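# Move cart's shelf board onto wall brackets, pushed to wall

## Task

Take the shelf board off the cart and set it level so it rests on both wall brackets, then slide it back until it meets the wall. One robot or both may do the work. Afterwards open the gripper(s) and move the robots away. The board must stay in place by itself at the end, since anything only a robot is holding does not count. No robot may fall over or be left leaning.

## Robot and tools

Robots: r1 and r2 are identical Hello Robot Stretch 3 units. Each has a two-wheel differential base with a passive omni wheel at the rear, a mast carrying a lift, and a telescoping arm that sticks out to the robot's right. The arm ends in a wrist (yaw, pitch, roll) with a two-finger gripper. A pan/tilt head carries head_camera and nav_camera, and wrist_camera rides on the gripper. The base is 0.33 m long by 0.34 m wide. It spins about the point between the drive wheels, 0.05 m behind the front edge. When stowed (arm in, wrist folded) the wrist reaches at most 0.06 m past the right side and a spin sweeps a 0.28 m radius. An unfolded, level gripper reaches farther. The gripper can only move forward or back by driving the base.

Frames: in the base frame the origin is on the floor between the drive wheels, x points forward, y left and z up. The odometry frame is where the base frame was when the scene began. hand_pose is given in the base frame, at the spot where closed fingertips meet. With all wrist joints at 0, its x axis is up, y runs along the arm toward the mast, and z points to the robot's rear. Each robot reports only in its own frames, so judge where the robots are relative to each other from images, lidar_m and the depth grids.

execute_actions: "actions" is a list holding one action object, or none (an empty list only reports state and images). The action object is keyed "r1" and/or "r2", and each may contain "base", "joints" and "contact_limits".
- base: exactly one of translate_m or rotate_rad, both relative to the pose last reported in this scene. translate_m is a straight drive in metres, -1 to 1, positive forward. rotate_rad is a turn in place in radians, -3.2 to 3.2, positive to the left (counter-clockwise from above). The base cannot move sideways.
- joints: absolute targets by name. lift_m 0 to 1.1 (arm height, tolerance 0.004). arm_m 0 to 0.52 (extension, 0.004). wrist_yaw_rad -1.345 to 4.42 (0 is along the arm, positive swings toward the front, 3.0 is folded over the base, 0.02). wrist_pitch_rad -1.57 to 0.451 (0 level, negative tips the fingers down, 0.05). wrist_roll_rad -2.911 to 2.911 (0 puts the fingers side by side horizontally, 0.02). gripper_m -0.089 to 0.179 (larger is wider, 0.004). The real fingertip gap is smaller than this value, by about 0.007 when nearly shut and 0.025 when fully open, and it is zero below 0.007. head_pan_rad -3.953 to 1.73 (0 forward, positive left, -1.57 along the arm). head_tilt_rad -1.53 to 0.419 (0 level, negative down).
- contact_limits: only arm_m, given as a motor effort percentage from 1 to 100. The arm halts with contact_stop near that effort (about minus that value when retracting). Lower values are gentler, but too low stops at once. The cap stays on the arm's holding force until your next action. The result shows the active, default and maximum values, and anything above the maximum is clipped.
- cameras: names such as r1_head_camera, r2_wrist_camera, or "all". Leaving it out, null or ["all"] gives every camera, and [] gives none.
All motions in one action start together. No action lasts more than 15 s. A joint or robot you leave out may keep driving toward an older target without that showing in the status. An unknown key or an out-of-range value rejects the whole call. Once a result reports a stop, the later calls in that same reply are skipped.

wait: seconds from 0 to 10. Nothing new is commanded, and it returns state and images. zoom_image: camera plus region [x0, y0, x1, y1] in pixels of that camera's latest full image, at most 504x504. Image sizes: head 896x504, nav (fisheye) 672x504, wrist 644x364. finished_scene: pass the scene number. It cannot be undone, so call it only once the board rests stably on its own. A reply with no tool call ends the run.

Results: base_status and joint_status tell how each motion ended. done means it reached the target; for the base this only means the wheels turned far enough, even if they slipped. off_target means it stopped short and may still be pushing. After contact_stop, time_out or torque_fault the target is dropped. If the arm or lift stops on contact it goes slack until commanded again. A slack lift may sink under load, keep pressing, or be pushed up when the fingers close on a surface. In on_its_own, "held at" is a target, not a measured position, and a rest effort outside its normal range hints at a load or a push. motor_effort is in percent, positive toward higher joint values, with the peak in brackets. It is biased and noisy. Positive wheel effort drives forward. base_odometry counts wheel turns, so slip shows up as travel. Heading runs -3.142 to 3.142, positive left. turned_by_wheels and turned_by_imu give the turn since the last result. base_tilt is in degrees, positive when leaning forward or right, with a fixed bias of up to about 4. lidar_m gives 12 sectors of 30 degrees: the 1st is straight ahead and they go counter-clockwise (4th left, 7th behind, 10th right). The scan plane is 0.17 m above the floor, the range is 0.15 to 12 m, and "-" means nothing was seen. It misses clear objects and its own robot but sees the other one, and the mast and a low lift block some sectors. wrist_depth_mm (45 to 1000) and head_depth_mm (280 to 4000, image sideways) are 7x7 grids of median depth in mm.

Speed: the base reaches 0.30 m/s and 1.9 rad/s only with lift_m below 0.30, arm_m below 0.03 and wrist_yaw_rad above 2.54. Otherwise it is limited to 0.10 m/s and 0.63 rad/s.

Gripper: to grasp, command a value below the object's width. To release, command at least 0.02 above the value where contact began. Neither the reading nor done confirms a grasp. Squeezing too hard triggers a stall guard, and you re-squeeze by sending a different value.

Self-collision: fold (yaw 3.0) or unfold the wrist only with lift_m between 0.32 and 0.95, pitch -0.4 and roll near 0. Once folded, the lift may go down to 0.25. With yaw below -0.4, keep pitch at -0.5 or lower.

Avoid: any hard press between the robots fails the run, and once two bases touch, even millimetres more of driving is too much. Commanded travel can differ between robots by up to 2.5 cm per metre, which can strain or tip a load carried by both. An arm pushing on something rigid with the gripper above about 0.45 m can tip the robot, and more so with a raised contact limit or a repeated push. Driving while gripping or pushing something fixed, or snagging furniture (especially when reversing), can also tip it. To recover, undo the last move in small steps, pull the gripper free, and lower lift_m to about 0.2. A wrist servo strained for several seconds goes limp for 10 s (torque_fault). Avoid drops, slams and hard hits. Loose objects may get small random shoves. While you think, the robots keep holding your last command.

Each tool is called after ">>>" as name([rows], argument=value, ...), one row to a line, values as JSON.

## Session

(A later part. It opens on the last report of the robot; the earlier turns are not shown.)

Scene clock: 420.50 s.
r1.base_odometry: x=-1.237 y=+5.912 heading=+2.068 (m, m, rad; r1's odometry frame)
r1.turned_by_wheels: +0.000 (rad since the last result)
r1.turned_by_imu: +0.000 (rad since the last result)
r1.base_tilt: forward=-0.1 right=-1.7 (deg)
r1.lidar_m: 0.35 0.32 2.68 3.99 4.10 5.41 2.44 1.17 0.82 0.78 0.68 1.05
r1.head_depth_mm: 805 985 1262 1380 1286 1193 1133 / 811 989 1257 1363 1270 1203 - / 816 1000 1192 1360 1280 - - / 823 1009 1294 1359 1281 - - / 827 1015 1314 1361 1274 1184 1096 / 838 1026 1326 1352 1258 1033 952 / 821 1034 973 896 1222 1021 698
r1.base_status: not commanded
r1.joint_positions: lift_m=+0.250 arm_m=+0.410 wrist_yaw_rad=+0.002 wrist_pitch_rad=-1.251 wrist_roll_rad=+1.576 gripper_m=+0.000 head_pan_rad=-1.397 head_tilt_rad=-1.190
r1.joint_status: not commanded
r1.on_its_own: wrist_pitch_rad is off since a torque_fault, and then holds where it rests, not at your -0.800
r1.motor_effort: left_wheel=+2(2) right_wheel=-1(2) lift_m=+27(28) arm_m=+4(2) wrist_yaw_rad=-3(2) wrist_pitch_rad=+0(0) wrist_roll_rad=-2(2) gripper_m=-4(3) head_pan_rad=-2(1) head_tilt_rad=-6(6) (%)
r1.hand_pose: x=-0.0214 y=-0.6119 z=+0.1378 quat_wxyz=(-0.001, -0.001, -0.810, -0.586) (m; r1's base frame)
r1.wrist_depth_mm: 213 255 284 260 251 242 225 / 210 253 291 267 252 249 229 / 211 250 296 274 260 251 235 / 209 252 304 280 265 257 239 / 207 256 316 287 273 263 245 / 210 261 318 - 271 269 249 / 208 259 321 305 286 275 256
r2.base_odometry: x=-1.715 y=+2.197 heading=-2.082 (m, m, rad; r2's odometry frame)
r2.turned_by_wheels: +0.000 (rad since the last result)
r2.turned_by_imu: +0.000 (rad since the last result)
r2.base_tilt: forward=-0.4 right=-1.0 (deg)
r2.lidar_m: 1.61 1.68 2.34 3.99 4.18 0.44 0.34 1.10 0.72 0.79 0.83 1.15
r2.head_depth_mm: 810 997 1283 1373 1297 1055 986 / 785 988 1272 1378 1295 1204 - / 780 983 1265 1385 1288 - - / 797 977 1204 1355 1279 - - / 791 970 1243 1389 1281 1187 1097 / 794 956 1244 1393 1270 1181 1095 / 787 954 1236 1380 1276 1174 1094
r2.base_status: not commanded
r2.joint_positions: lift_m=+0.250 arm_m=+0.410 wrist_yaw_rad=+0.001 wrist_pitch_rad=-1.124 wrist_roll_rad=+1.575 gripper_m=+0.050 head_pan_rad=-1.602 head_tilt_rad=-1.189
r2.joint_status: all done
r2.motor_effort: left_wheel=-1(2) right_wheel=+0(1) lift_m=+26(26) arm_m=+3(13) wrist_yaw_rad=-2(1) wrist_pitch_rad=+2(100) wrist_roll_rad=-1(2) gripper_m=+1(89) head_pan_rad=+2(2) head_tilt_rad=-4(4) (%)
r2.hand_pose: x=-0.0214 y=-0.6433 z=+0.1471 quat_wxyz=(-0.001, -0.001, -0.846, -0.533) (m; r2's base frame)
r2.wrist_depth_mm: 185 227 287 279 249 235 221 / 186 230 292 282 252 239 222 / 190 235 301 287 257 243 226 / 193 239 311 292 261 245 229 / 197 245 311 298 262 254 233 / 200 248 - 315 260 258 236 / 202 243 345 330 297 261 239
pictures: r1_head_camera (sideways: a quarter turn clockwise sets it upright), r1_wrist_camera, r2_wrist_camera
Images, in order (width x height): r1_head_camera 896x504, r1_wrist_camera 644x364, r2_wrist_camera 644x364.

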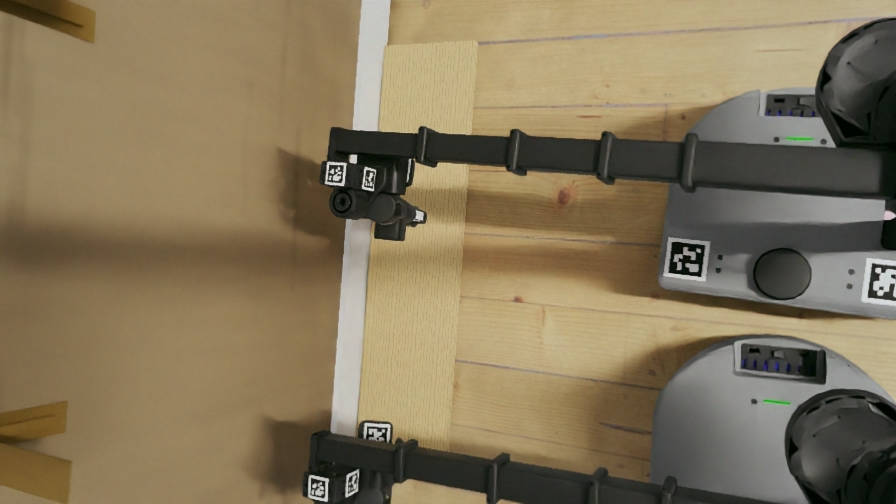

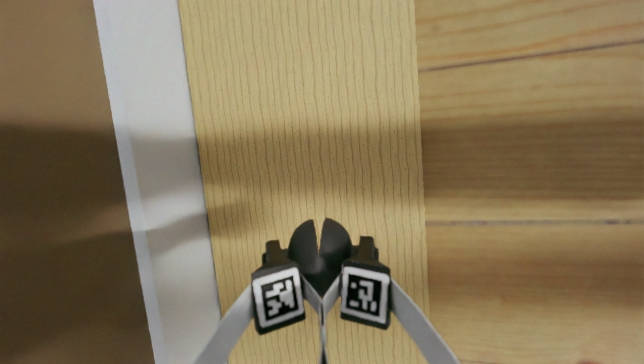

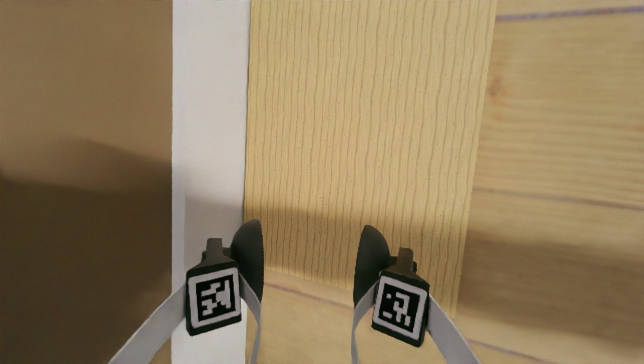

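>>> execute_actions([
  {"r1":{"joints":{"arm_m":0.2},"base":{"translate_m":-0.30}},"r2":{"joints":{"lift_m":0.2,"arm_m":0.2,"gripper_m":0.0}}},
], cameras=[])

>>> wait(seconds=5)

>>> execute_actions([
  {"r1":{"joints":{"lift_m":0.08,"arm_m":0.2,"wrist_pitch_rad":-0.78}},"r2":{"joints":{"lift_m":0.08,"arm_m":0.2,"wrist_pitch_rad":-0.78,"gripper_m":0.0}}},
], cameras=["r1_head_camera"])

Scene clock: 425.37 s.
r1.base_odometry: x=-1.093 y=+5.648 heading=+2.068 (m, m, rad; r1's odometry frame)
r1.turned_by_wheels: +0.000 (rad since the last result)
r1.turned_by_imu: +0.001 (rad since the last result)
r1.base_tilt: forward=-0.1 right=-1.7 (deg)
r1.lidar_m: 0.60 0.60 3.08 3.97 4.07 5.42 2.15 1.19 0.84 0.80 0.81 0.76
r1.head_depth_mm: 821 1001 1286 1391 1282 1200 1130 / 827 1009 1294 1387 1273 1208 - / 834 1016 1312 1393 1264 - - / 840 1029 1332 1355 1276 - - / 849 1036 1340 1359 1269 1181 1114 / 855 1043 1359 1357 1261 1186 1102 / 858 1057 1381 1362 1274 1175 1104
r1.base_status: done
r1.joint_positions: lift_m=+0.250 arm_m=+0.200 wrist_yaw_rad=+0.002 wrist_pitch_rad=-1.251 wrist_roll_rad=+1.575 gripper_m=+0.000 head_pan_rad=-1.397 head_tilt_rad=-1.190
r1.joint_status: all done
r1.on_its_own: wrist_pitch_rad is off since a torque_fault, and then holds where it rests, not at your -0.800
r1.motor_effort: left_wheel=+2(5) right_wheel=-1(4) lift_m=+27(28) arm_m=-3(2) wrist_yaw_rad=-2(2) wrist_pitch_rad=+0(0) wrist_roll_rad=-2(3) gripper_m=-4(3) head_pan_rad=-2(1) head_tilt_rad=-6(6) (%)
r1.hand_pose: x=-0.0214 y=-0.4026 z=+0.1378 quat_wxyz=(-0.001, -0.001, -0.810, -0.586) (m; r1's base frame)
r1.wrist_depth_mm: 359 334 304 279 259 238 226 / 372 342 313 284 264 248 232 / 378 349 317 294 270 254 236 / 368 340 330 300 276 257 242 / 377 351 334 308 282 263 245 / 387 363 350 - 285 267 250 / 393 376 351 322 303 274 255
r2.base_odometry: x=-1.715 y=+2.197 heading=-2.082 (m, m, rad; r2's odometry frame)
r2.turned_by_wheels: +0.000 (rad since the last result)
r2.turned_by_imu: +0.001 (rad since the last result)
r2.base_tilt: forward=-0.4 right=-1.0 (deg)
r2.lidar_m: 1.61 1.68 2.34 3.99 4.17 5.85 0.64 0.80 0.82 0.79 0.82 1.15
r2.head_depth_mm: 811 996 1294 1393 1290 1187 1118 / 785 987 1277 1382 1288 1202 - / 782 982 1273 1377 1292 - - / 801 978 1254 1381 1269 - - / 794 971 1247 1397 1279 1183 1100 / 788 966 1233 1385 1283 1178 1095 / 785 961 1233 1389 1276 1183 1094
r2.base_status: not commanded
r2.joint_positions: lift_m=+0.200 arm_m=+0.200 wrist_yaw_rad=+0.001 wrist_pitch_rad=-1.124 wrist_roll_rad=+1.574 gripper_m=+0.000 head_pan_rad=-1.602 head_tilt_rad=-1.189
r2.joint_status: all done
r2.motor_effort: left_wheel=-1(0) right_wheel=+0(0) lift_m=+24(25) arm_m=-3(5) wrist_yaw_rad=-2(1) wrist_pitch_rad=+2(2) wrist_roll_rad=-1(2) gripper_m=-2(87) head_pan_rad=+2(1) head_tilt_rad=-5(4) (%)
r2.hand_pose: x=-0.0214 y=-0.4339 z=+0.0972 quat_wxyz=(-0.001, +0.000, -0.846, -0.533) (m; r2's base frame)
r2.wrist_depth_mm: 331 293 268 245 219 199 183 / 335 300 275 249 223 202 184 / 343 309 282 255 226 204 186 / 354 312 287 258 231 206 189 / 361 322 292 257 233 212 192 / 375 358 312 - 235 214 194 / 381 366 308 274 235 217 197
pictures: none
No camera images: the call's "cameras" was empty. Leave "cameras" out to get every camera's image.

Scene clock: 430.37 s.
r1.base_odometry: x=-1.093 y=+5.648 heading=+2.068 (m, m, rad; r1's odometry frame)
r1.turned_by_wheels: +0.000 (rad since the last result)
r1.turned_by_imu: +0.001 (rad since the last result)
r1.base_tilt: forward=-0.1 right=-1.7 (deg)
r1.lidar_m: 0.60 0.60 3.08 3.97 4.07 5.39 2.15 1.19 0.84 0.80 0.81 0.76
r1.head_depth_mm: 823 996 1283 1390 1293 1192 1128 / 830 1008 1293 1383 1282 1203 - / 833 1014 1318 1402 1270 - - / 839 1032 1321 1363 1275 - - / 848 1041 1334 1358 1269 1186 1111 / 854 1044 1353 1362 1269 1178 1110 / 862 1060 1369 1363 1256 1179 1102
r1.base_status: done
r1.joint_positions: lift_m=+0.250 arm_m=+0.200 wrist_yaw_rad=+0.002 wrist_pitch_rad=-1.251 wrist_roll_rad=+1.575 gripper_m=+0.000 head_pan_rad=-1.397 head_tilt_rad=-1.190
r1.joint_status: all done
r1.on_its_own: wrist_pitch_rad is held at -1.251, not at your -0.800, since a torque_fault
r1.motor_effort: left_wheel=+2(5) right_wheel=-1(4) lift_m=+28(28) arm_m=-3(2) wrist_yaw_rad=-2(2) wrist_pitch_rad=+0(0) wrist_roll_rad=-2(3) gripper_m=-3(3) head_pan_rad=-1(1) head_tilt_rad=-6(6) (%)
r1.hand_pose: x=-0.0214 y=-0.4026 z=+0.1378 quat_wxyz=(-0.001, -0.001, -0.810, -0.586) (m; r1's base frame)
r1.wrist_depth_mm: 364 334 300 278 258 240 226 / 373 340 309 287 267 246 232 / 381 348 323 292 272 251 234 / 363 337 327 301 277 260 240 / 379 348 336 307 286 263 244 / 386 361 345 - 285 268 249 / 394 374 351 324 300 275 255
r2.base_odometry: x=-1.715 y=+2.197 heading=-2.082 (m, m, rad; r2's odometry frame)
r2.turned_by_wheels: +0.000 (rad since the last result)
r2.turned_by_imu: +0.001 (rad since the last result)
r2.base_tilt: forward=-0.4 right=-1.0 (deg)
r2.lidar_m: 1.60 1.67 2.34 4.00 4.17 5.80 0.64 0.80 0.81 0.79 0.83 1.15
r2.head_depth_mm: 812 993 1289 1378 1292 1193 1112 / 785 989 1280 1373 1286 1202 - / 781 980 1270 1383 1284 - - / 799 980 1262 1387 1257 - - / 792 968 1256 1400 1278 1180 1094 / 788 965 1243 1393 1275 1183 1097 / 782 956 1234 1393 1269 1174 1098
r2.base_status: not commanded
r2.joint_positions: lift_m=+0.200 arm_m=+0.200 wrist_yaw_rad=+0.001 wrist_pitch_rad=-1.124 wrist_roll_rad=+1.574 gripper_m=+0.000 head_pan_rad=-1.602 head_tilt_rad=-1.189
r2.joint_status: all done
r2.motor_effort: left_wheel=-1(0) right_wheel=+0(0) lift_m=+25(25) arm_m=-3(5) wrist_yaw_rad=-2(1) wrist_pitch_rad=+2(2) wrist_roll_rad=-2(2) gripper_m=-2(87) head_pan_rad=+2(1) head_tilt_rad=-5(4) (%)
r2.hand_pose: x=-0.0214 y=-0.4339 z=+0.0972 quat_wxyz=(-0.001, +0.000, -0.846, -0.533) (m; r2's base frame)
r2.wrist_depth_mm: 331 296 270 246 220 199 182 / 334 299 274 248 223 201 184 / 345 308 283 255 226 205 187 / 348 316 288 257 230 208 189 / 361 323 294 256 234 210 192 / 376 355 310 - 236 215 194 / 385 368 311 275 236 216 197
wait: 5.00 s; at rest by 0.27 s
pictures: r1_head_camera (sideways: a quarter turn clockwise sets it upright), r1_nav_camera (sideways: a quarter turn counterclockwise sets it upright), r1_wrist_camera, r2_head_camera (sideways: a quarter turn clockwise sets it upright), r2_nav_camera (sideways: a quarter turn counterclockwise sets it upright), r2_wrist_camera
Images, in order (width x height): r1_head_camera 896x504, r1_nav_camera 672x504, r1_wrist_camera 644x364, r2_head_camera 896x504, r2_nav_camera 672x504, r2_wrist_camera 644x364.

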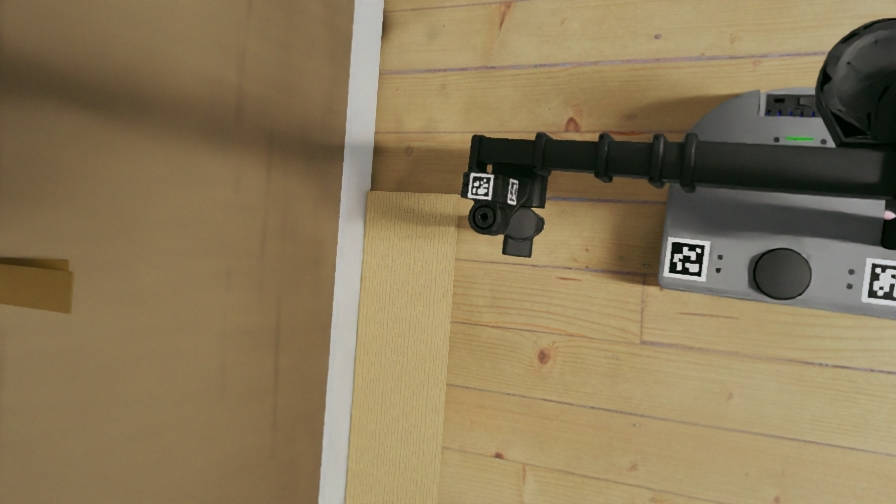

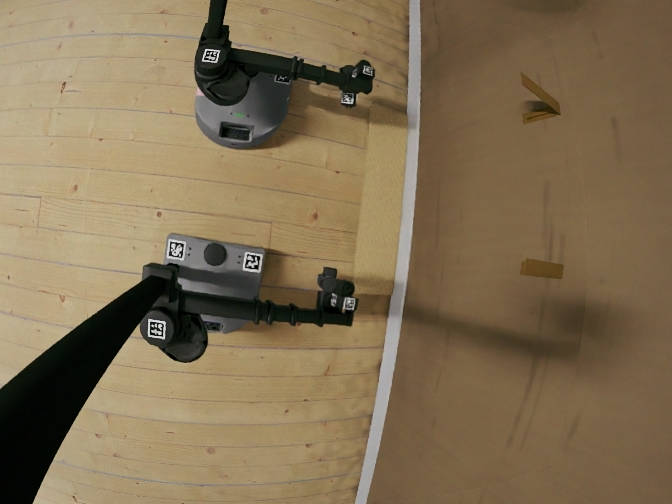

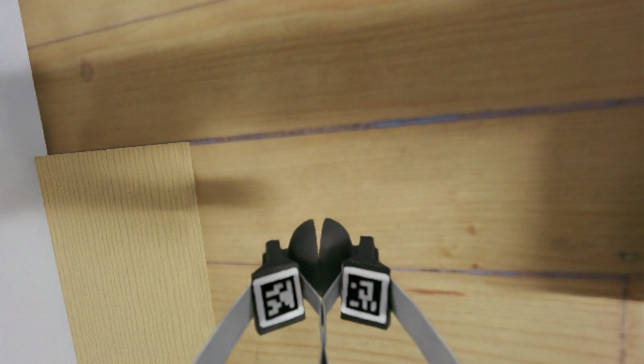

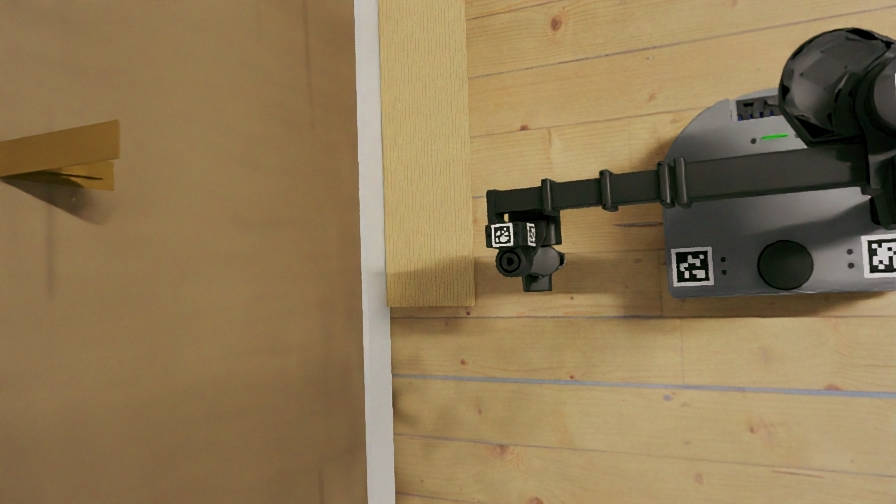

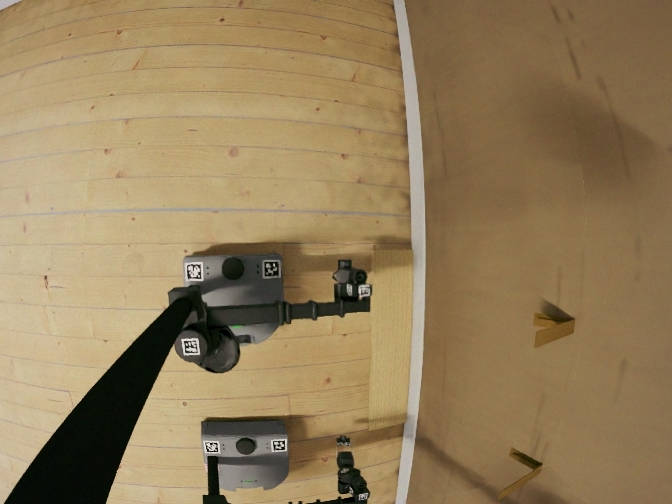

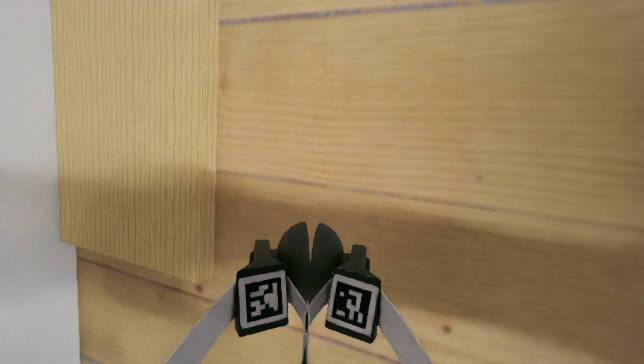

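Scene clock: 432.73 s.
r1.base_odometry: x=-1.093 y=+5.648 heading=+2.068 (m, m, rad; r1's odometry frame)
r1.turned_by_wheels: +0.000 (rad since the last result)
r1.turned_by_imu: +0.001 (rad since the last result)
r1.base_tilt: forward=-0.1 right=-1.7 (deg)
r1.lidar_m: 0.60 0.60 3.08 3.97 4.08 5.40 2.15 1.20 0.84 0.80 0.81 0.71
r1.head_depth_mm: 823 1008 1279 1402 1290 1191 1123 / 829 1009 1293 1385 1292 1208 - / 834 1015 1302 1378 1269 - - / 840 1023 1321 1358 1263 - - / 842 1040 1347 1357 1269 1184 1113 / 852 1046 1352 1369 1266 1174 1105 / 860 1062 1374 1356 1255 1178 1100
r1.base_status: not commanded
r1.joint_positions: lift_m=+0.080 arm_m=+0.200 wrist_yaw_rad=+0.002 wrist_pitch_rad=-0.774 wrist_roll_rad=+1.575 gripper_m=+0.000 head_pan_rad=-1.397 head_tilt_rad=-1.190
r1.joint_status: all done
r1.motor_effort: left_wheel=+2(2) right_wheel=-2(1) lift_m=+19(26) arm_m=-2(4) wrist_yaw_rad=-2(2) wrist_pitch_rad=-2(5) wrist_roll_rad=-3(1) gripper_m=-3(4) head_pan_rad=-2(1) head_tilt_rad=-6(5) (%)
r1.hand_pose: x=-0.0212 y=-0.5115 z=+0.0226 quat_wxyz=(-0.001, +0.000, -0.926, -0.378) (m; r1's base frame)
r1.wrist_depth_mm: 294 322 227 171 137 114 97 / 300 324 236 176 140 116 99 / 299 331 241 182 143 118 101 / 304 329 222 187 146 121 102 / 309 330 233 185 151 124 104 / 314 343 259 - 150 126 106 / 316 346 259 205 163 129 108
r2.base_odometry: x=-1.715 y=+2.197 heading=-2.082 (m, m, rad; r2's odometry frame)
r2.turned_by_wheels: +0.000 (rad since the last result)
r2.turned_by_imu: +0.001 (rad since the last result)
r2.base_tilt: forward=-0.4 right=-1.1 (deg)
r2.lidar_m: 1.60 1.68 2.34 3.98 4.18 5.83 0.64 0.76 0.82 0.79 0.83 1.15
r2.head_depth_mm: 807 993 1288 1388 1285 1190 1103 / 782 985 1278 1385 1289 1207 - / 777 983 1267 1383 1288 - - / 797 977 1256 1378 1250 - - / 795 973 1250 1391 1280 1180 1091 / 788 962 1243 1389 1273 1187 1097 / 787 961 1227 1395 1272 1182 1096
r2.base_status: not commanded
r2.joint_positions: lift_m=+0.080 arm_m=+0.200 wrist_yaw_rad=+0.001 wrist_pitch_rad=-0.767 wrist_roll_rad=+1.574 gripper_m=+0.000 head_pan_rad=-1.602 head_tilt_rad=-1.189
r2.joint_status: all done
r2.motor_effort: left_wheel=+0(1) right_wheel=+0(0) lift_m=+19(27) arm_m=-2(3) wrist_yaw_rad=-1(0) wrist_pitch_rad=-7(9) wrist_roll_rad=-2(2) gripper_m=-3(3) head_pan_rad=+0(2) head_tilt_rad=-5(4) (%)
r2.hand_pose: x=-0.0213 y=-0.5127 z=+0.0236 quat_wxyz=(-0.001, +0.000, -0.927, -0.375) (m; r2's base frame)
r2.wrist_depth_mm: 287 305 201 173 138 115 98 / 290 311 206 176 139 116 99 / 295 318 210 179 142 117 100 / 298 322 214 182 143 118 100 / 307 329 219 176 145 119 101 / 313 351 249 - 146 120 102 / 321 361 250 190 144 122 103
pictures: r1_head_camera (sideways: a quarter turn clockwise sets it upright)
Images, in order (width x height): r1_head_camera 896x504.

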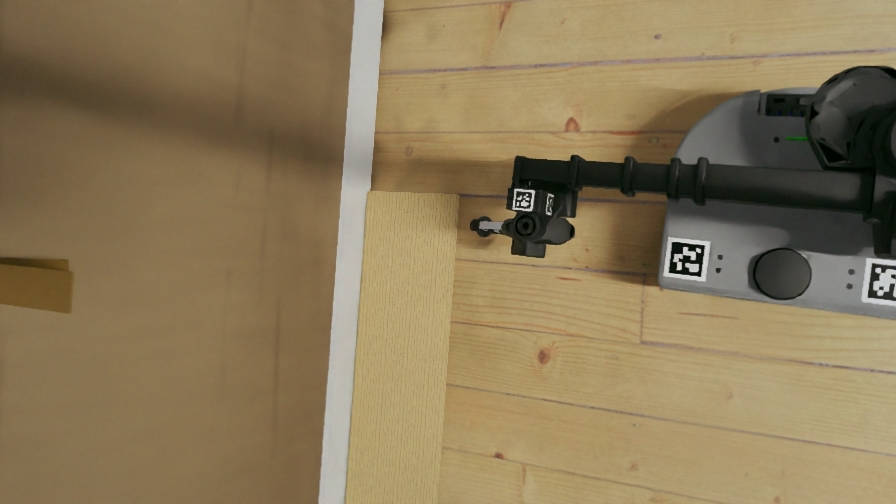

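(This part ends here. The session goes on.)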